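# Seat the tilted brick onto the base brick

## Task

Press the tilted brick down until it sits fully on the base brick, then open the gripper and move the arm away; the brick must stay seated with no robot holding it.

## Robot and tools

Robot: two arms, left_arm and right_arm, mounted on opposite sides of a table. left_arm's base is on the +y side; the names do not match image sides. Each arm has six joints, always listed in this order: waist, shoulder, elbow, wrist pitch, wrist yaw, wrist roll. Each has a parallel gripper.

Frame: one world frame. The origin is at the table centre, +z points up, and the table surface is at z = +0.020 m. Reported gripper positions are in metres and orientations are quaternions (w,x,y,z). The reported point lies between the finger pads, 3 to 4 cm behind the fingertips. The fingers point along the gripper's +x axis and close along its y axis. Reported hand positions can be slightly wrong, especially at long reach.

Row format (used by execute_actions and move): one flat list of 14 numbers, each in [-1, 1], covering both arms even if only one moves. Numbers 1-6 are left_arm joint offsets and number 7 is the left opening; numbers 8-13 and 14 are the same for right_arm.

Joint numbers are scaled offsets, not absolute angles. A value of 1.0 equals:
- 0.9615 rad for waist, shoulder and elbow
- 1.713 rad for wrist pitch
- 1.767 rad for wrist yaw
- 1.728 rad for wrist roll

The opening number is absolute: +1 is fully open, about -0.80 closes empty fingers, and values down to -1 add nothing more. Closing fully takes at least about 0.5 s.

Stated joint ranges in rad (true ends may differ by 0.010):
- waist -3.054..3.054
- shoulder 0.000..3.142
- elbow 0.000..2.356
- wrist pitch -1.571..1.571
- wrist yaw -1.571..1.571
- wrist roll -3.142..3.142

execute_actions(actions): a list of actions. Each action is a table of up to 15 rows, each row lasting one 1/30 s step; a short table repeats its final row to fill 15 steps. Within one action, every row's offsets are measured from the joint angles when that action began, not from the previous row. For the first action of a call, that means the angles last reported. If any action asks a joint to go more than 0.010 rad past its range end, that action is refused for both arms. If the first action fails this check, or any action is malformed, the whole call does nothing. A joint pushed past its real end stops there, and the result says "joint sent to its limit". An empty list just returns the current state and images.

move(target, speed, blocking): target is one 14-number row. Its offsets are measured from the "Joint positions" in the last result that showed them. All joints travel together along paths that finish at the same moment, so the hand moves along a curve. Paths last 0.5 to 10 s and are cut off at 10 s. speed is in rad/s for the joint with the farthest to go, from 0.01 to 2, default 0.5. The path does not avoid obstacles or the other arm. blocking=false returns after 0.5 s while motion continues. In that case use wait or stop before sending anything else.

The result adds a "move:" line with:
- an ending: done, off_target, moving, held or fault
- limits=held or limits=none
- the joint farthest from its target for each arm
Faster moves hit harder, and a target set further beyond a contact presses harder.

wait(seconds): 0 to 10. Lets time pass while holding the last command, and returns early if a running move ends. stop(): brakes a running move; it needs room to brake, while the fingers keep going. zoom_image(camera, region): region is [x0,y0,x1,y1] in pixels of that camera's latest image, at most 504x504. The cameras are cam_head_left, cam_head_right, cam_high, cam_low, cam_left_wrist and cam_right_wrist, each 504x504. finished_scene(scene): ends the current scene, given its number, and cannot be undone. Its result reports success.

Result contents:
- Per-arm state: gripper pose and velocities.
- Joint positions and Joint velocities: six joints in rad, then the finger gap in m (0.088 m when fully open).
- "Joint targets": the angles currently being driven toward.
- grip_measured: the opening on the command scale.
- Step readings: joint angles at sampled steps, marked HELD where an arm's row was held back.
- Camera calibration changes.
"joint command not followed" means a clearance check changed that arm's joint targets.

Motion limits: each step's target may lead the measured angle by only about 0.21-0.27 rad per joint. Targets that would move the gripper more than 70 mm from its measured position are scaled back. Large moves therefore take several actions, and an unfinished move may need to be commanded again. Friction can leave a joint short of its target, so check where it actually went.

Gripping: to hold a part, command roughly 0.07 below grip_measured. Readings may be off by about 1 mm, and up to 0.061 narrower while squeezing hard.

Avoid:
- knocking anything off the table
- arm-to-arm collisions
- drops, slams and hard pushes
Contact torque reaching a joint's load limit freezes that arm for 10 s. Load limits in N m: waist 16.6, shoulder 20.6, elbow 20.5, wrist pitch 5.42, wrist yaw 5.4, wrist roll 5.07. A held load counts toward these and also heats the motors. A MOTOR HOT warning appears from 50 °C. At 95 °C the arm is held, and it may lose power if it does not cool. Brief tugs on held parts or pushes on loose ones may occur. Finish by opening the gripper and withdrawing, so the brick stays seated without support.

Each tool is called as a command line: name --argument value for each argument, lists and objects as JSON in quotes; but a table of rows of numbers goes row by row, as --pt "numbers of a row", without its own name.

## Session

execute_actions --actions '[]'

Scene clock: 0.00 s.
left_arm: end_effector_position=(-0.0187, +0.1437, +0.3679) grip_measured=+1.000 end_effector_quat_wxyz=(+0.709, -0.023, -0.024, -0.704) end_effector_velocity=(+0.003, -0.000, -0.000) end_effector_angular_velocity=(-0.002, -0.006, +0.020) | right_arm: end_effector_position=(+0.0348, -0.3319, +0.2163) grip_measured=+0.984 end_effector_quat_wxyz=(+0.647, +0.268, +0.693, +0.171) end_effector_velocity=(-0.002, -0.001, -0.002) end_effector_angular_velocity=(-0.000, +0.001, +0.018)
Joint names: [waist, shoulder, elbow, wrist pitch, wrist yaw, wrist roll]
Joint positions: left_arm=[ 0.001  0.842  0.657  0.251 -0.006  0.002  0.088] | right_arm=[-1.006  0.66   0.813 -1.366 -0.535  0.808  0.087]
Joint velocities: left_arm=[-0.002  0.002 -0.002  0.007 -0.022  0.007  0.   ] | right_arm=[-0.002 -0.002 -0.007 -0.007 -0.007 -0.022 -0.   ]
Motor temperatures (°C, as the motors report them): left_arm=[19 21 21 21 19 22] | right_arm=[20 20 21 19 20 20]
Heat: left arm: hottest wrist roll 22 °C (+0.0 °C/min); right arm: hottest elbow 21 °C (+0.0 °C/min).
Joint targets: left_arm=[0.001 0.842 0.657 0.251 -0.006 0.002] | right_arm=[-1.006 0.660 0.813 -1.366 -0.535 0.808]

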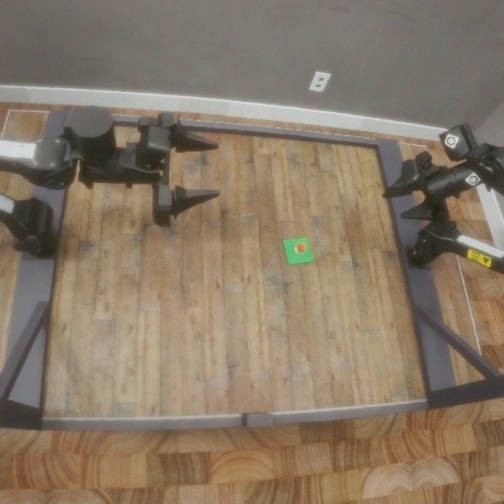

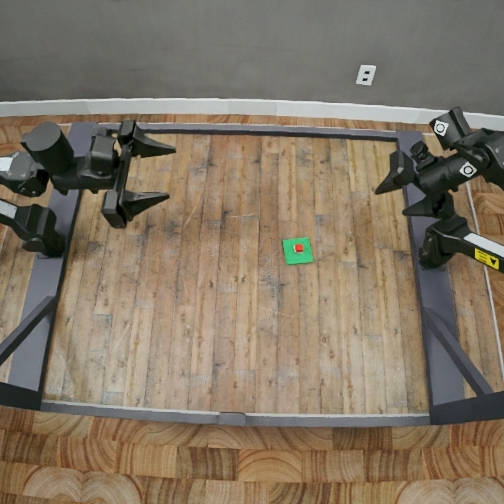

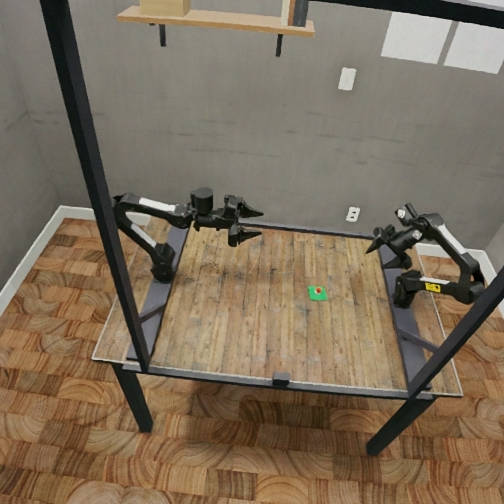

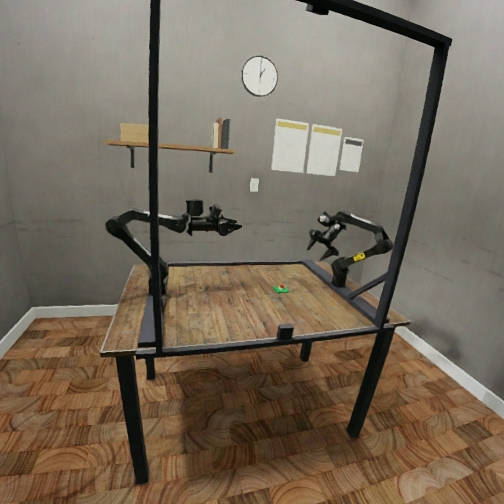

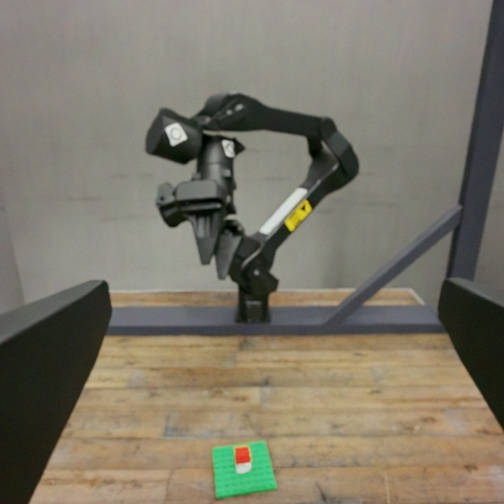

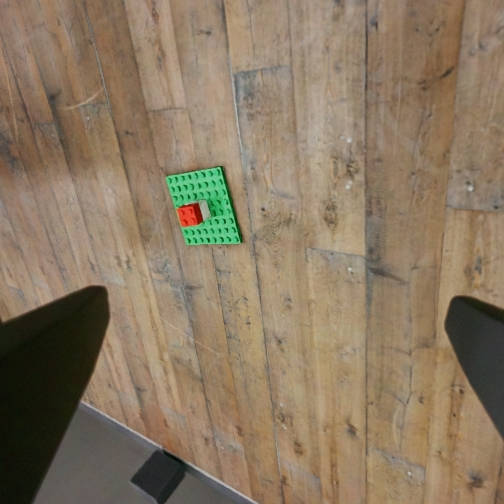

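zoom_image --camera "cam_right_wrist" --region '[150, 150, 260, 260]'

zoom_image --camera "cam_left_wrist" --region '[200, 424, 290, 504]'

zoom_image --camera "cam_head_right" --region '[270, 220, 330, 280]'

zoom_image --camera "cam_low" --region '[260, 270, 300, 305]'

Region (150, 150, 260, 260) of cam_right_wrist's 504x504 image, scaled by 4.582, with more detail than that image has.

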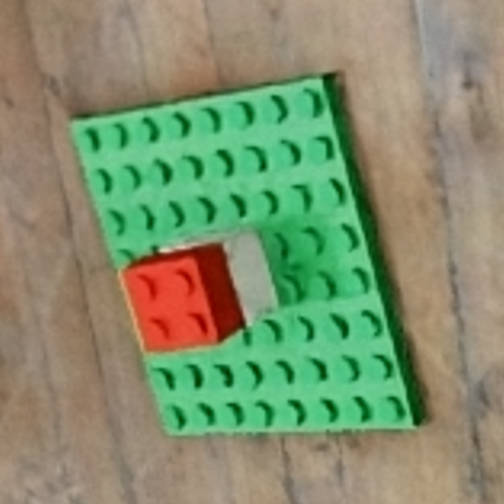

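Region (200, 424, 290, 504) of cam_left_wrist's 504x504 image, scaled by 5.600, with more detail than that image has.

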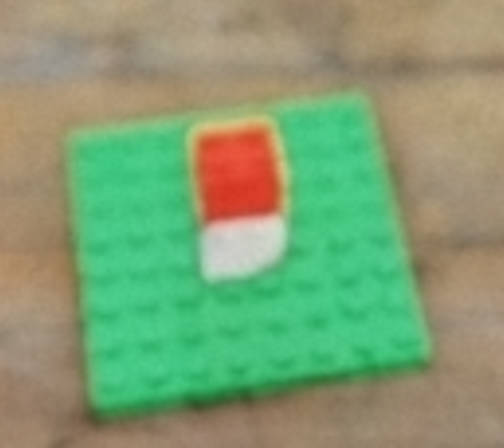

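Region (270, 220, 330, 280) of cam_head_right's 504x504 image, scaled by 8.400, with more detail than that image has.

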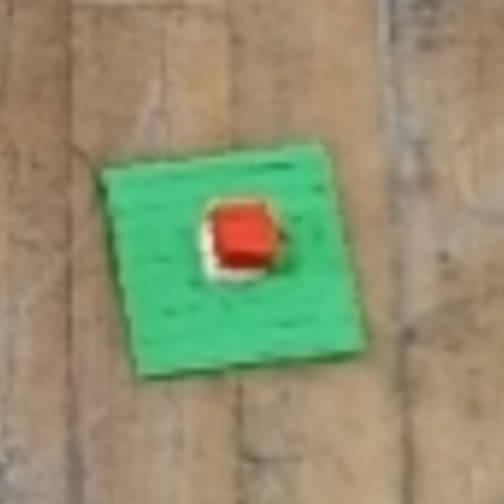

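Region (260, 270, 300, 305) of cam_low's 504x504 image, scaled by 12.600, with more detail than that image has; it fills the top 441 rows of this view, and the rest is white.

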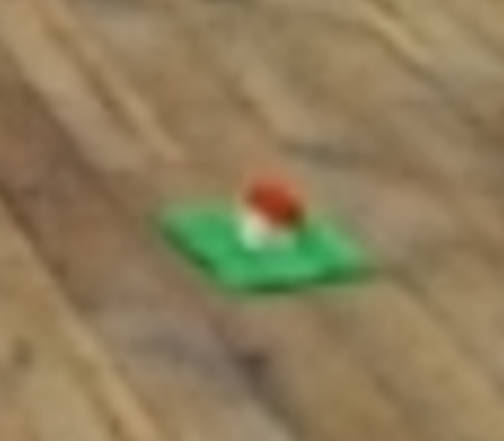

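move --target '[0,0,0,0,0,0,1,1.046,0.978,0.402,0.114,0.303,-0.468,-1]' --speed 0.8

action 0: every number of target must lie in its column's range; nothing of the call was run and nothing moved

move --target '[0,0,0,0,0,0,1,1.0,0.978,0.402,0.114,0.303,-0.468,-1]' --speed 0.8

Scene clock: 25.70 s.
left_arm: end_effector_position=(-0.0187, +0.1437, +0.3679) grip_measured=+1.000 end_effector_quat_wxyz=(+0.709, -0.023, -0.024, -0.704) end_effector_velocity=(+0.000, +0.000, -0.002) end_effector_angular_velocity=(+0.007, +0.008, +0.004) | right_arm: end_effector_position=(-0.0074, -0.1852, +0.1466) grip_measured=-0.814 end_effector_quat_wxyz=(+0.510, -0.488, +0.516, +0.485) end_effector_velocity=(-0.002, -0.005, -0.001) end_effector_angular_velocity=(-0.026, +0.009, +0.010)
Joint names: [waist, shoulder, elbow, wrist pitch, wrist yaw, wrist roll]
Joint positions: left_arm=[ 0.001  0.842  0.657  0.251 -0.006  0.002  0.088] | right_arm=[-0.047  1.593  1.186 -1.173 -0.003  0.005  0.   ]
Joint velocities: left_arm=[-0.002 -0.002 -0.002 -0.007 -0.007 -0.007  0.   ] | right_arm=[ 0.002  0.002 -0.002 -0.022 -0.007 -0.007  0.   ]
Motor temperatures (°C, as the motors report them): left_arm=[19 21 25 24 19 22] | right_arm=[20 20 23 20 20 20]
Heat: left arm: hottest elbow 25 °C (+7.0 °C/min); right arm: hottest elbow 23 °C (+4.7 °C/min).
Joint targets: left_arm=[0.001 0.842 0.657 0.251 -0.006 0.002] | right_arm=[-0.044 1.600 1.199 -1.171 0.000 -0.000]
move: off_target (right_arm); limits=none; left_arm: farthest joint: the waist, 0.000 radians from its target (0.000 radians at the start); right_arm: farthest joint: the elbow, 0.013 radians from its target (0.387 radians at the start)
camera_calibration (this result's frames):
cam_right_wrist: T_world_to_cam=[[0.999451, -0.00356977, 0.0329494, 0.0108119], [-0.0161779, -0.920239, 0.391022, -0.201352], [0.0289255, -0.39134, -0.919791, 0.130784], [0, 0, 0, 1]] pos_world=[-0.0178463, -0.134072, 0.19867]

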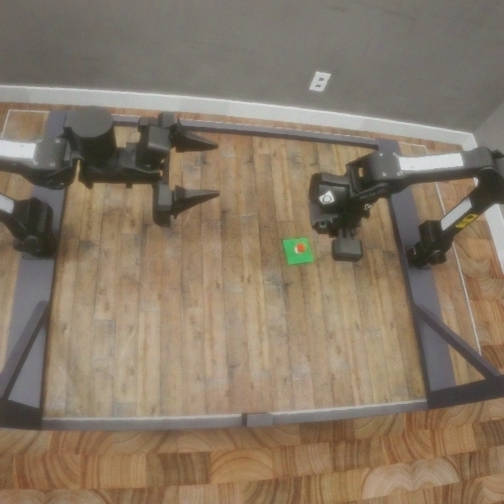

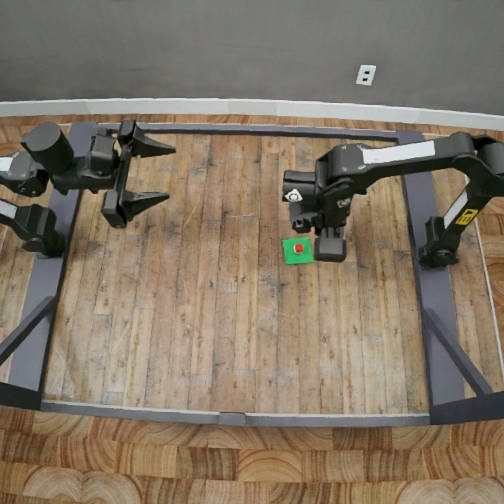

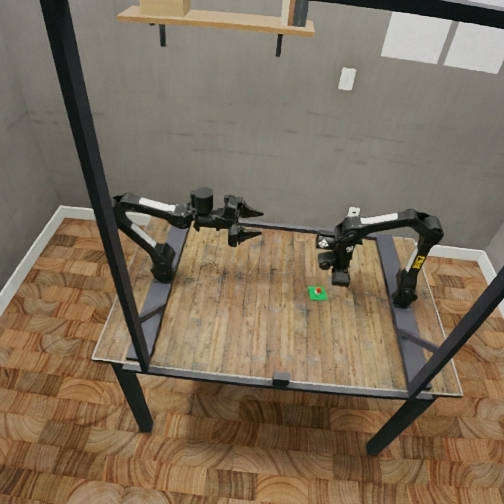

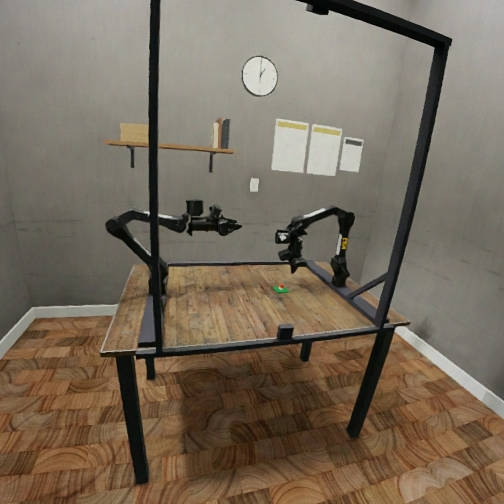

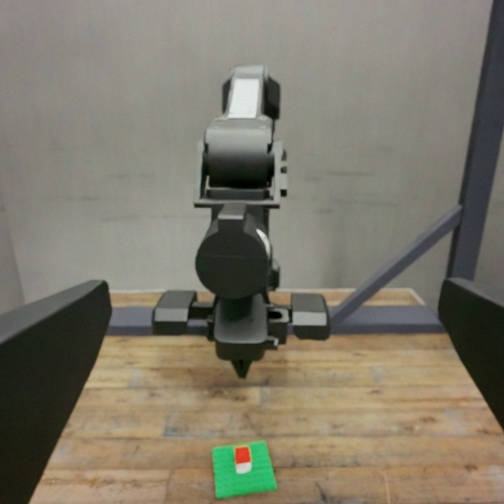

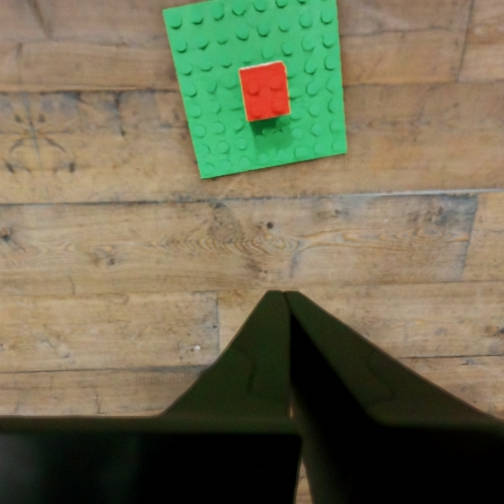

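move --target '[0,0,0,0,0,0,1,0,0.22,0.07,0.092,0,0,-1]' --speed 0.4

Scene clock: 36.77 s.
left_arm: end_effector_position=(-0.0187, +0.1437, +0.3679) grip_measured=+1.000 end_effector_quat_wxyz=(+0.709, -0.023, -0.024, -0.704) end_effector_velocity=(-0.002, +0.001, +0.001) end_effector_angular_velocity=(-0.007, +0.007, -0.010) | right_arm: end_effector_position=(-0.0054, -0.1395, +0.1039) grip_measured=-0.814 end_effector_quat_wxyz=(+0.512, -0.487, +0.514, +0.487) end_effector_velocity=(-0.004, -0.005, +0.000) end_effector_angular_velocity=(-0.021, +0.023, +0.024)
Joint names: [waist, shoulder, elbow, wrist pitch, wrist yaw, wrist roll]
Joint positions: left_arm=[ 0.001  0.842  0.657  0.251 -0.006  0.002  0.088] | right_arm=[-0.047  1.795  1.241 -1.019 -0.003  0.005  0.   ]
Joint velocities: left_arm=[-0.002 -0.002 -0.002  0.007  0.007 -0.007  0.   ] | right_arm=[ 0.002 -0.002 -0.002 -0.022 -0.022 -0.022  0.   ]
Motor temperatures (°C, as the motors report them): left_arm=[19 21 26 25 19 22] | right_arm=[20 21 24 20 20 20]
Heat: left arm: hottest elbow 26 °C (+6.5 °C/min); right arm: hottest elbow 24 °C (+4.9 °C/min).
Joint targets: left_arm=[0.001 0.842 0.657 0.251 -0.006 0.002] | right_arm=[-0.047 1.804 1.254 -1.016 -0.003 0.005]
move: off_target (right_arm); limits=none; left_arm: farthest joint: the waist, 0.000 radians from its target (0.000 radians at the start); right_arm: farthest joint: the elbow, 0.012 radians from its target (0.067 radians at the start)
camera_calibration (this result's frames):
cam_right_wrist: T_world_to_cam=[[0.999442, -0.00304698, 0.0332659, 0.0103746], [-0.0156067, -0.923058, 0.384343, -0.142284], [0.0295353, -0.384648, -0.922591, 0.110554], [0, 0, 0, 1]] pos_world=[-0.0158546, -0.088781, 0.156337]

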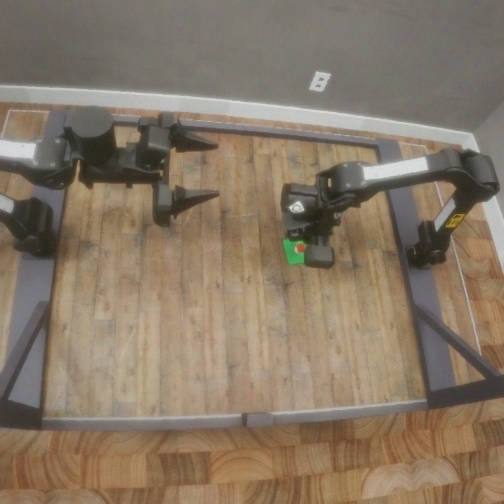

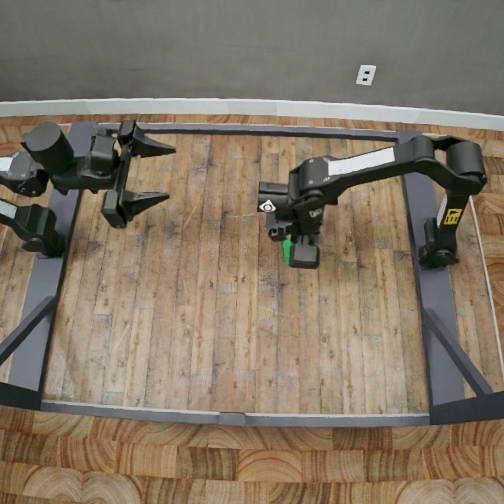

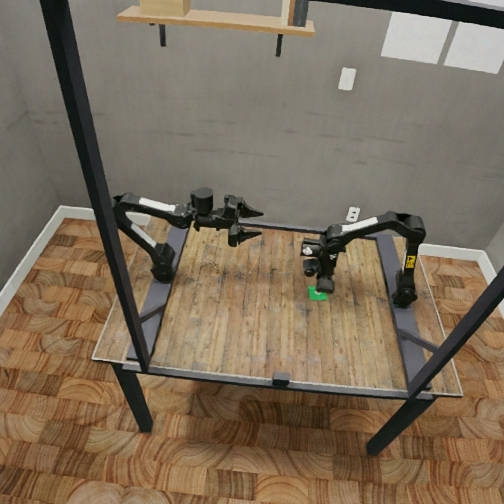

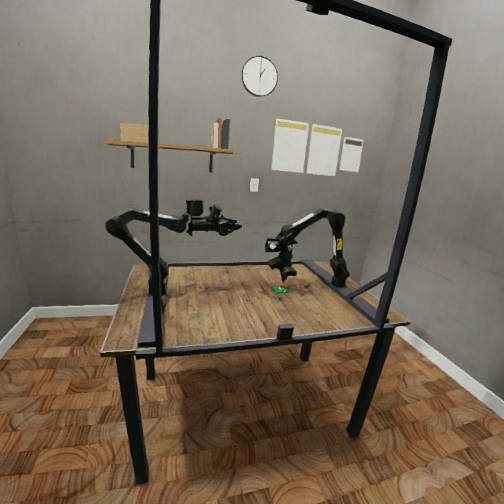

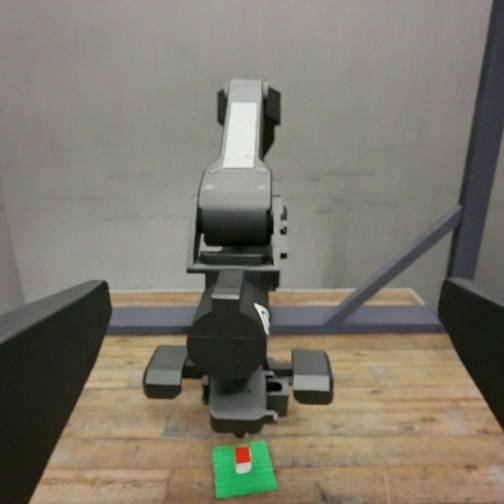

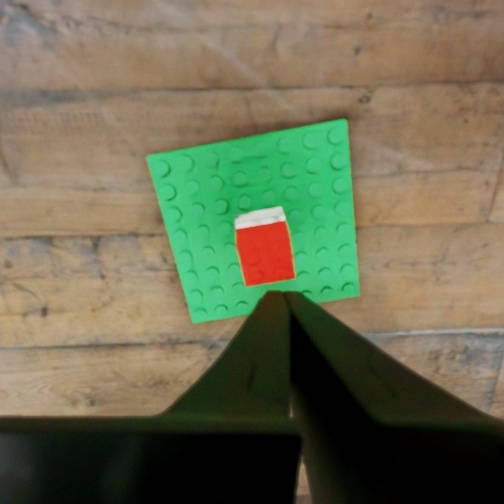

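move --target '[0,0,0,0,0,0,1,0.006,0.033,-0.05,0.045,0,0,-1]' --speed 0.15

zoom_image --camera "cam_left_wrist" --region '[190, 404, 300, 504]'

zoom_image --camera "cam_low" --region '[260, 265, 305, 305]'

Scene clock: 49.60 s.
left_arm: end_effector_position=(-0.0187, +0.1437, +0.3679) grip_measured=+1.000 end_effector_quat_wxyz=(+0.709, -0.023, -0.024, -0.704) end_effector_velocity=(+0.002, +0.001, +0.000) end_effector_angular_velocity=(+0.002, +0.008, +0.009) | right_arm: end_effector_position=(-0.0060, -0.1365, +0.0876) grip_measured=-0.814 end_effector_quat_wxyz=(+0.514, -0.484, +0.510, +0.490) end_effector_velocity=(-0.000, -0.004, -0.001) end_effector_angular_velocity=(-0.012, +0.008, -0.010)
Joint names: [waist, shoulder, elbow, wrist pitch, wrist yaw, wrist roll]
Joint positions: left_arm=[ 0.001  0.842  0.657  0.251 -0.006  0.002  0.088] | right_arm=[-0.045  1.818  1.202 -0.945 -0.003  0.005  0.   ]
Joint velocities: left_arm=[ 0.002 -0.002  0.002 -0.007 -0.007 -0.007  0.   ] | right_arm=[-0.002 -0.002 -0.007 -0.007 -0.007  0.007  0.   ]
Motor temperatures (°C, as the motors report them): left_arm=[19 21 26 26 19 22] | right_arm=[20 22 25 20 20 20]
Heat: left arm: hottest elbow 26 °C (+4.8 °C/min); right arm: hottest elbow 25 °C (+4.8 °C/min).
Joint targets: left_arm=[0.001 0.842 0.657 0.251 -0.006 0.002] | right_arm=[-0.042 1.827 1.193 -0.942 -0.003 0.005]
move: done; limits=none; left_arm: farthest joint: the waist, 0.000 radians from its target (0.000 radians at the start); right_arm: farthest joint: the elbow, 0.009 radians from its target (0.048 radians at the start)
camera_calibration (this result's frames):
cam_right_wrist: T_world_to_cam=[[0.99943, -0.00112972, 0.0337506, 0.0117398], [-0.0136819, -0.927283, 0.374111, -0.132863], [0.0308737, -0.37436, -0.92677, 0.0984228], [0, 0, 0, 1]] pos_world=[-0.0165896, -0.0863426, 0.140524]

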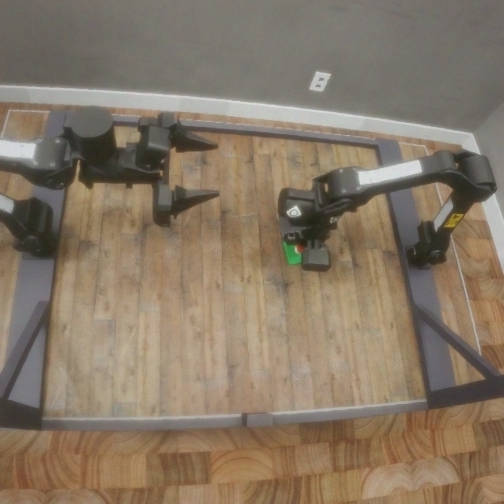

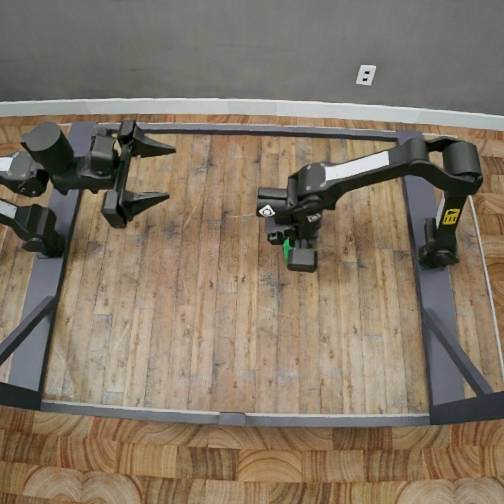

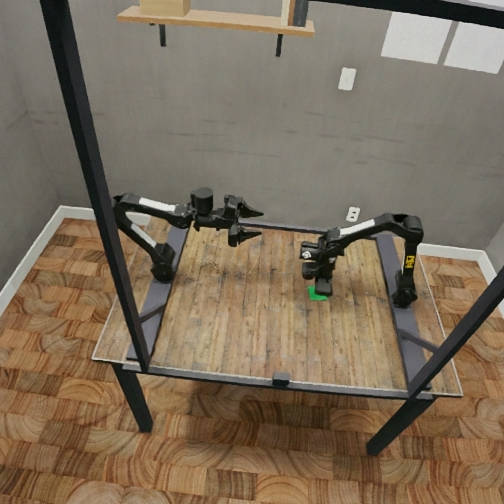

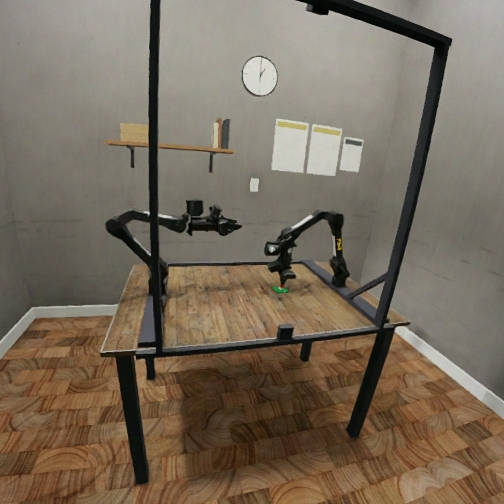

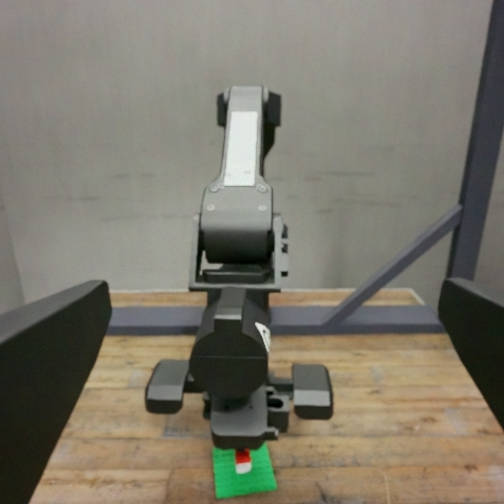

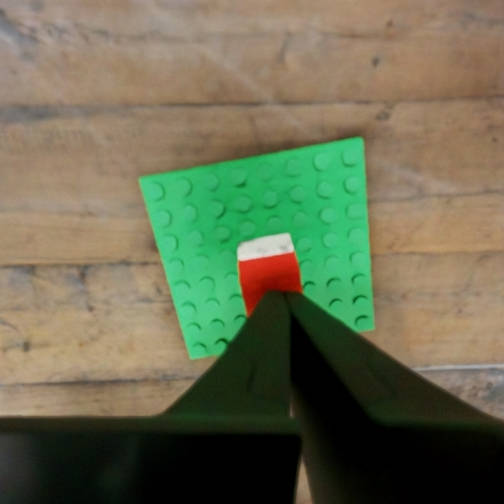

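Region (190, 404, 300, 504) of cam_left_wrist's 504x504 image, scaled by 4.582, with more detail than that image has; it fills the top 458 rows of this view, and the rest is white.

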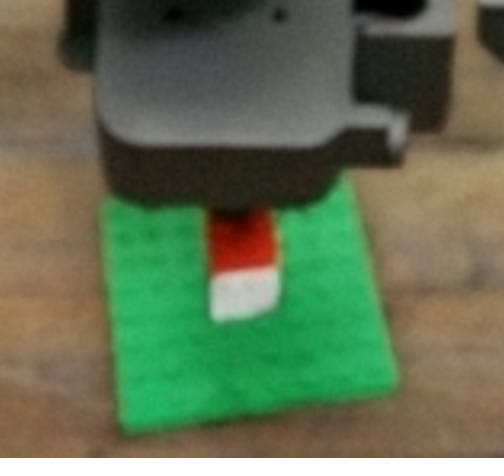

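Region (260, 265, 305, 305) of cam_low's 504x504 image, scaled by 11.200, with more detail than that image has.

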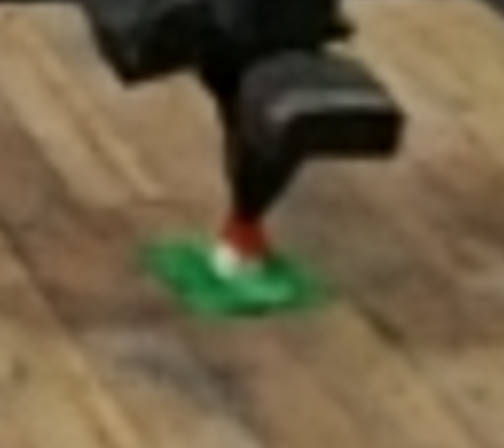

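move --target '[0,0,0,0,0,0,1,0.004,0.02,-0.062,0.031,0,0,-1]' --speed 0.04

zoom_image --camera "cam_low" --region '[260, 265, 305, 305]'

Scene clock: 56.80 s.
left_arm: end_effector_position=(-0.0187, +0.1437, +0.3679) grip_measured=+1.000 end_effector_quat_wxyz=(+0.709, -0.023, -0.024, -0.704) end_effector_velocity=(-0.003, +0.000, -0.004) end_effector_angular_velocity=(+0.012, +0.007, -0.015) | right_arm: end_effector_position=(-0.0062, -0.1367, +0.0815) grip_measured=-0.814 end_effector_quat_wxyz=(+0.518, -0.481, +0.506, +0.495) end_effector_velocity=(+0.001, -0.002, +0.000) end_effector_angular_velocity=(-0.007, +0.007, +0.000)
Joint names: [waist, shoulder, elbow, wrist pitch, wrist yaw, wrist roll]
Joint positions: left_arm=[ 0.001  0.842  0.657  0.251 -0.006  0.002  0.088] | right_arm=[-0.044  1.813  1.169 -0.9   -0.002  0.005  0.   ]
Joint velocities: left_arm=[-0.007 -0.002 -0.007 -0.007  0.007 -0.007  0.   ] | right_arm=[-0.007 -0.002 -0.002 -0.007 -0.007 -0.007  0.   ]
Motor temperatures (°C, as the motors report them): left_arm=[19 21 27 26 19 22] | right_arm=[20 23 24 20 20 20]
Heat: left arm: hottest elbow 27 °C (+5.3 °C/min); right arm: hottest elbow 24 °C (+3.2 °C/min).
Joint targets: left_arm=[0.001 0.842 0.657 0.251 -0.006 0.002] | right_arm=[-0.041 1.838 1.142 -0.891 -0.002 0.005]
move: off_target (right_arm); limits=none; left_arm: farthest joint: the waist, 0.000 radians from its target (0.000 radians at the start); right_arm: farthest joint: the elbow, 0.027 radians from its target (0.059 radians at the start)
camera_calibration (this result's frames):
cam_right_wrist: T_world_to_cam=[[0.999392, -0.000948682, 0.0348589, 0.0120752], [-0.013391, -0.93343, 0.358511, -0.130398], [0.0321983, -0.358759, -0.932875, 0.0953968], [0, 0, 0, 1]] pos_world=[-0.0168857, -0.087481, 0.135321]

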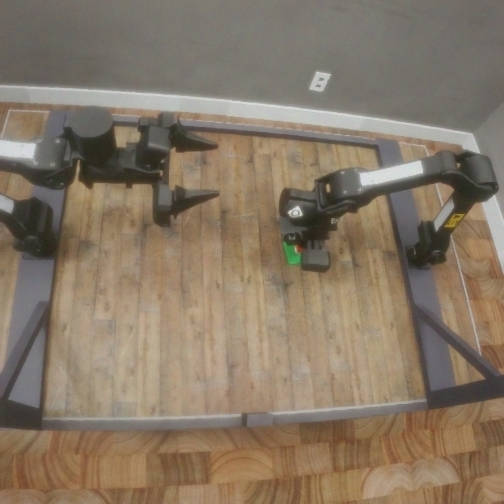

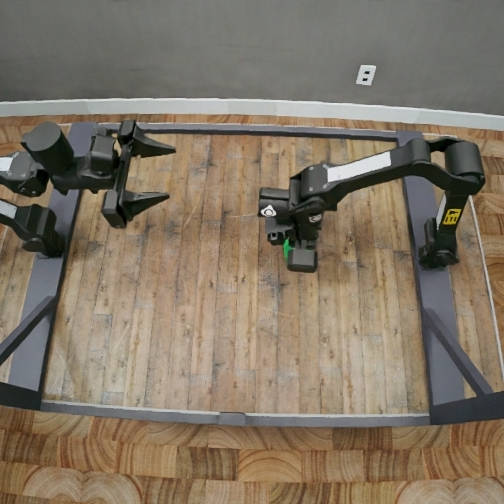

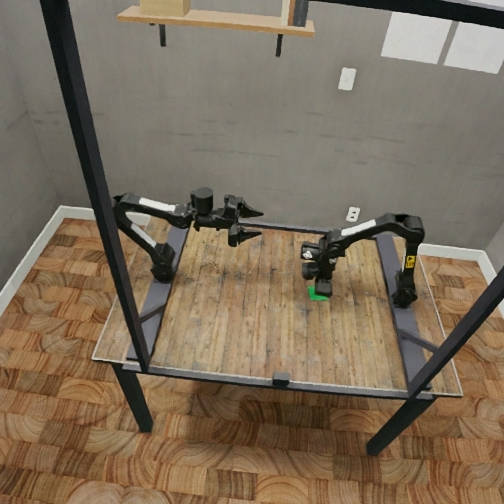

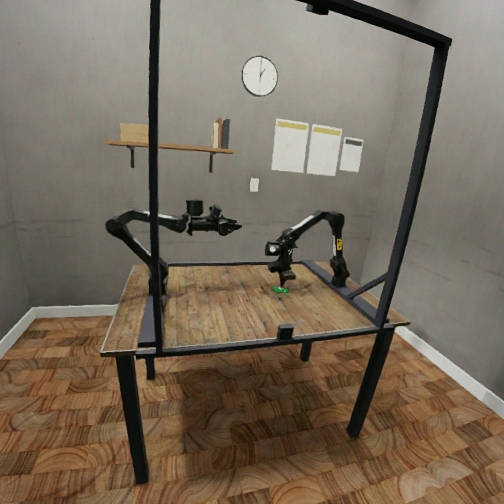

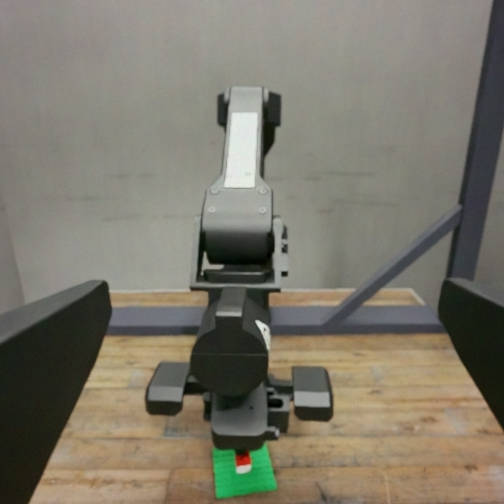

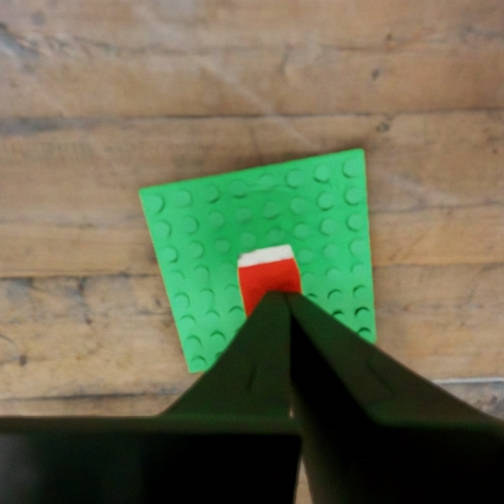

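Region (260, 265, 305, 305) of cam_low's 504x504 image, scaled by 11.200, with more detail than that image has.

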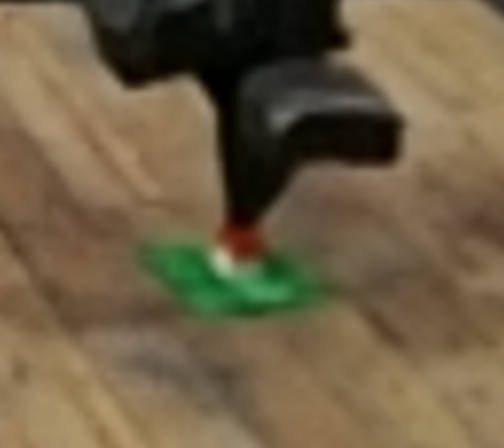

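In contact. Press harder and see whether it moves further.

move --target '[0,0,0,0,0,0,1,0.003,0.055,-0.055,0.003,0,0,-1]' --speed 0.04

move --target '[0,0,0,0,0,0,1,0,-0.12,0.08,-0.1,0,0,-1]' --speed 0.2

zoom_image --camera "cam_low" --region '[260, 270, 300, 305]'

zoom_image --camera "cam_right_wrist" --region '[170, 100, 370, 300]'

zoom_image --camera "cam_left_wrist" --region '[200, 424, 290, 504]'

Scene clock: 75.30 s.
left_arm: end_effector_position=(-0.0187, +0.1437, +0.3679) grip_measured=+1.000 end_effector_quat_wxyz=(+0.709, -0.023, -0.024, -0.704) end_effector_velocity=(+0.000, +0.000, -0.003) end_effector_angular_velocity=(+0.017, -0.007, +0.005) | right_arm: end_effector_position=(-0.0064, -0.1384, +0.0795) grip_measured=-0.814 end_effector_quat_wxyz=(+0.517, -0.481, +0.507, +0.494) end_effector_velocity=(-0.000, -0.002, +0.000) end_effector_angular_velocity=(-0.007, +0.007, +0.005)
Joint names: [waist, shoulder, elbow, wrist pitch, wrist yaw, wrist roll]
Joint positions: left_arm=[ 0.001  0.842  0.657  0.251 -0.006  0.002  0.088] | right_arm=[-0.044  1.813  1.16  -0.895 -0.002  0.005  0.   ]
Joint velocities: left_arm=[-0.002 -0.002  0.002 -0.022 -0.007  0.007  0.   ] | right_arm=[-0.002 -0.002 -0.002 -0.007 -0.007 -0.007  0.   ]
Motor temperatures (°C, as the motors report them): left_arm=[19 21 28 27 19 22] | right_arm=[20 23 23 21 20 20]
Heat: left arm: hottest elbow 28 °C (+4.0 °C/min); right arm: hottest shoulder 23 °C (+1.0 °C/min).
Joint targets: left_arm=[0.001 0.842 0.657 0.251 -0.006 0.002] | right_arm=[-0.041 1.866 1.116 -0.895 -0.002 0.005]
move: off_target (right_arm); limits=none; left_arm: farthest joint: the waist, 0.000 radians from its target (0.000 radians at the start); right_arm: farthest joint: the shoulder, 0.053 radians from its target (0.053 radians at the start)
camera_calibration (this result's frames):
cam_right_wrist: T_world_to_cam=[[0.999397, -0.000461358, 0.0347274, 0.0124161], [-0.012987, -0.932337, 0.361357, -0.131274], [0.0322109, -0.36159, -0.931781, 0.0924502], [0, 0, 0, 1]] pos_world=[-0.0170913, -0.0889572, 0.133149]

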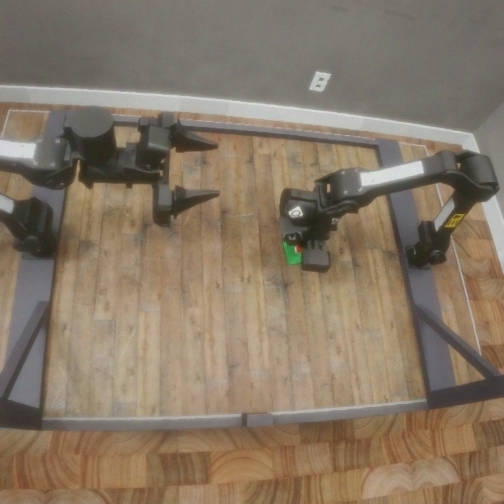

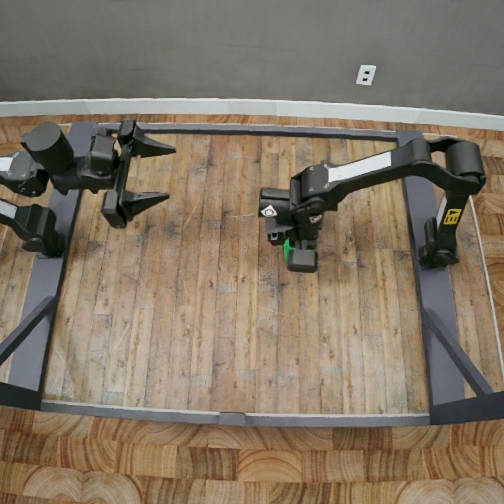

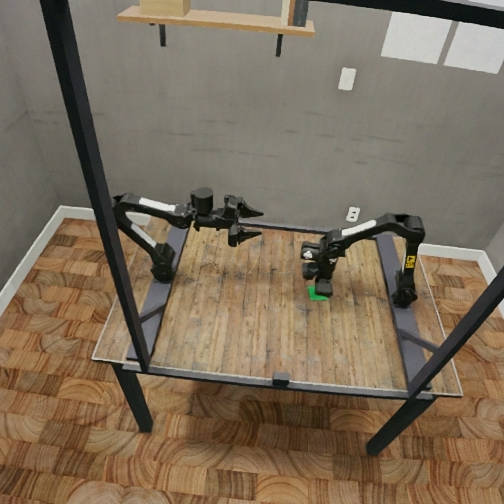

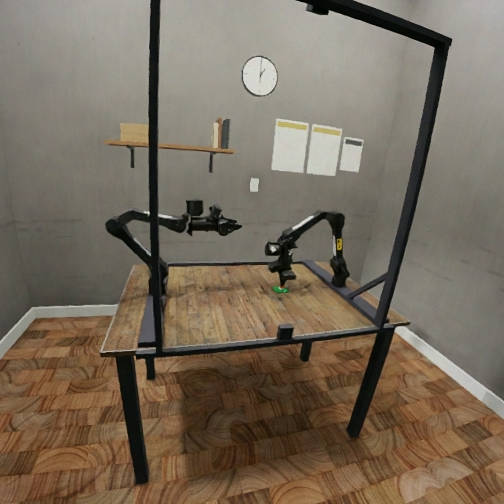

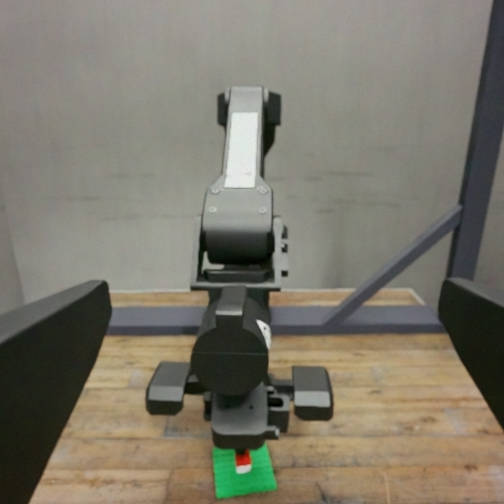

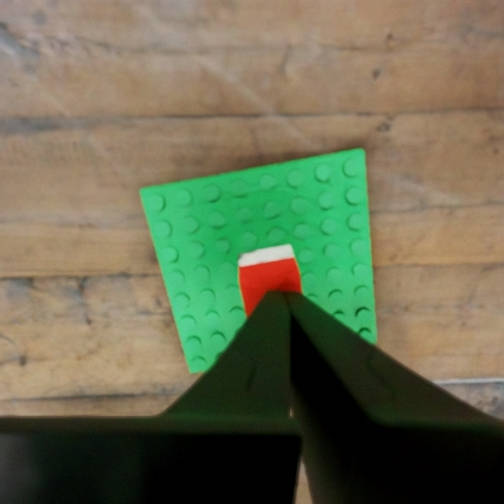

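Scene clock: 76.60 s.
left_arm: end_effector_position=(-0.0187, +0.1437, +0.3679) grip_measured=+1.000 end_effector_quat_wxyz=(+0.709, -0.023, -0.024, -0.704) end_effector_velocity=(+0.000, +0.000, -0.005) end_effector_angular_velocity=(+0.022, +0.022, +0.003) | right_arm: end_effector_position=(-0.0070, -0.1516, +0.1247) grip_measured=-0.814 end_effector_quat_wxyz=(+0.517, -0.482, +0.507, +0.494) end_effector_velocity=(-0.000, -0.002, +0.000) end_effector_angular_velocity=(-0.007, +0.007, +0.020)
Joint names: [waist, shoulder, elbow, wrist pitch, wrist yaw, wrist roll]
Joint positions: left_arm=[ 0.001  0.842  0.657  0.251 -0.006  0.002  0.088] | right_arm=[-0.044  1.71   1.225 -1.064 -0.003  0.005  0.   ]
Joint velocities: left_arm=[-0.002 -0.002 -0.002 -0.022 -0.007 -0.022  0.   ] | right_arm=[-0.002 -0.002 -0.002 -0.007 -0.007 -0.022  0.   ]
Motor temperatures (°C, as the motors report them): left_arm=[19 21 28 27 19 22] | right_arm=[20 23 23 21 20 20]
Heat: left arm: hottest elbow 28 °C (+4.1 °C/min); right arm: hottest shoulder 23 °C (+1.0 °C/min).
Joint targets: left_arm=[0.001 0.842 0.657 0.251 -0.006 0.002] | right_arm=[-0.044 1.698 1.237 -1.066 -0.002 0.005]
move: off_target (right_arm); limits=none; left_arm: farthest joint: the waist, 0.000 radians from its target (0.000 radians at the start); right_arm: farthest joint: the shoulder, 0.012 radians from its target (0.115 radians at the start)
camera_calibration (this result's frames):
cam_right_wrist: T_world_to_cam=[[0.999412, -0.000413862, 0.0342972, 0.0115386], [-0.012823, -0.93193, 0.362413, -0.160035], [0.0318126, -0.362639, -0.931387, 0.129552], [0, 0, 0, 1]] pos_world=[-0.0177053, -0.102155, 0.178266]

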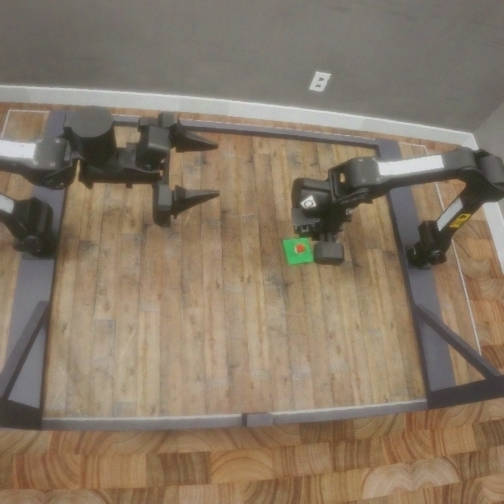

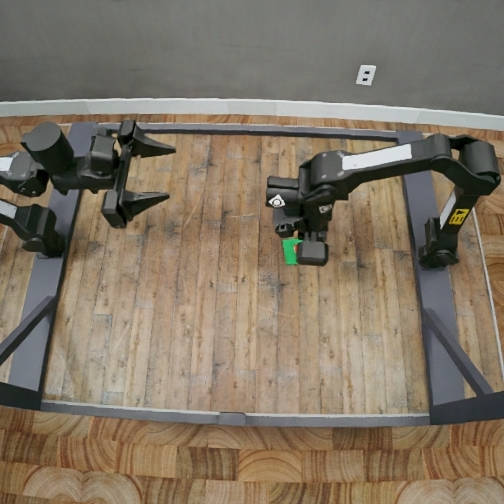

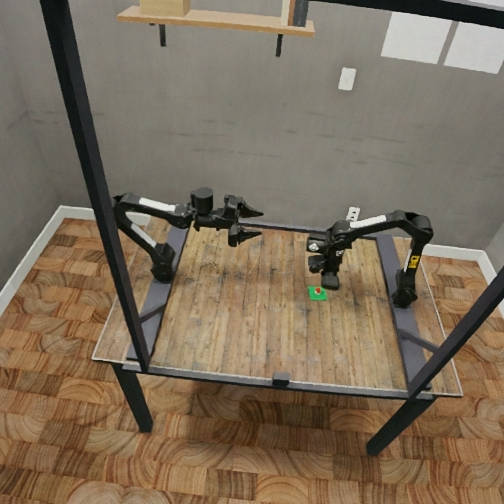

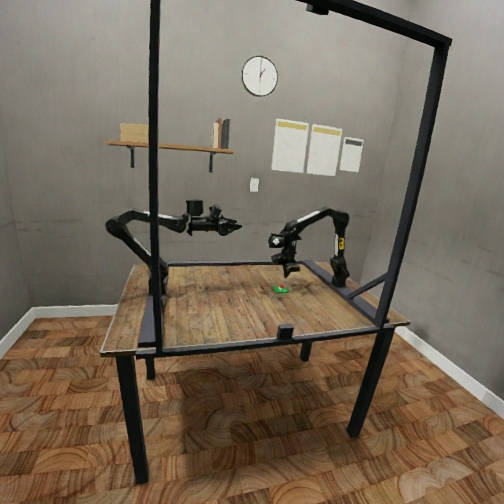

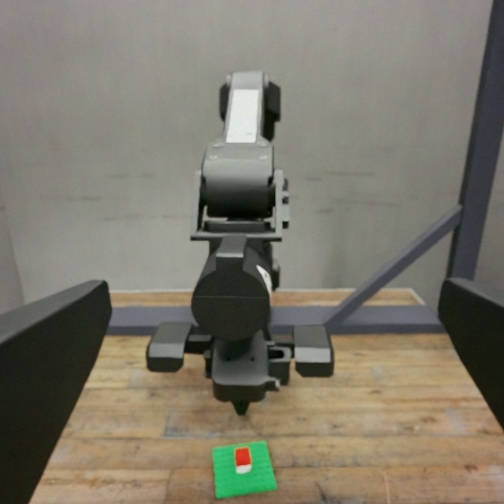

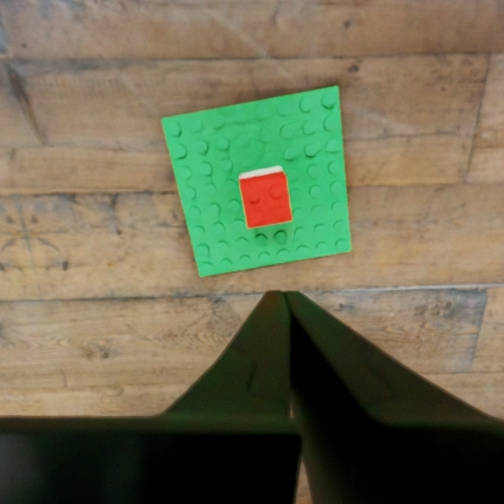

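Region (260, 270, 300, 305) of cam_low's 504x504 image, scaled by 12.600, with more detail than that image has; it fills the top 441 rows of this view, and the rest is white.

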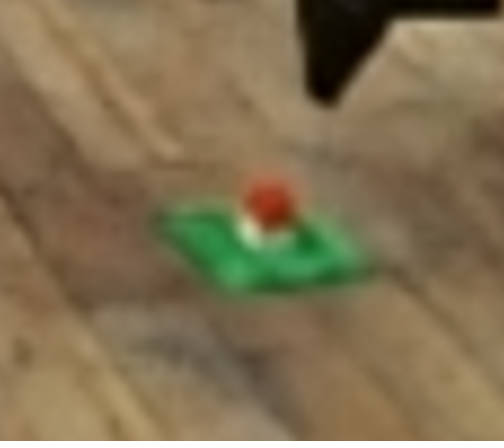

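Region (170, 100, 370, 300) of cam_right_wrist's 504x504 image, scaled by 2.520, with more detail than that image has.

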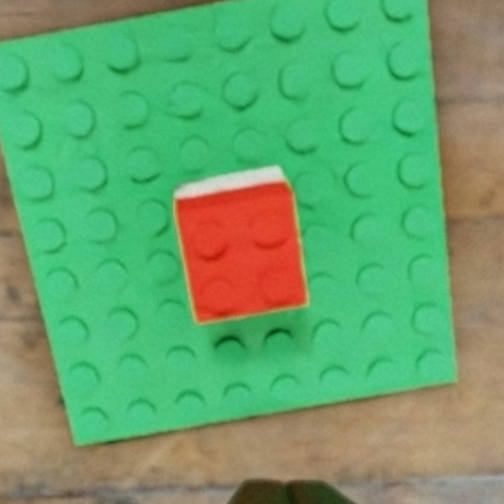

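Region (200, 424, 290, 504) of cam_left_wrist's 504x504 image, scaled by 5.600, with more detail than that image has.

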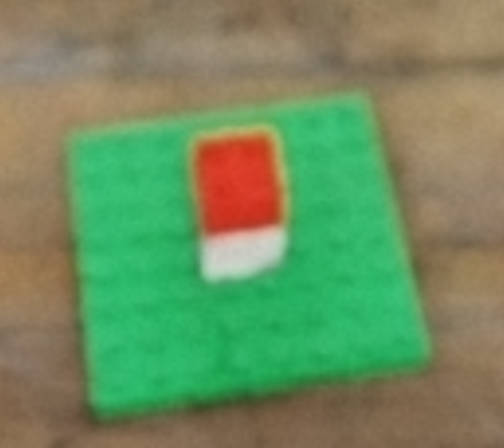

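Looks seated.

finished_scene --scene 1

The scene is finished: the task was done.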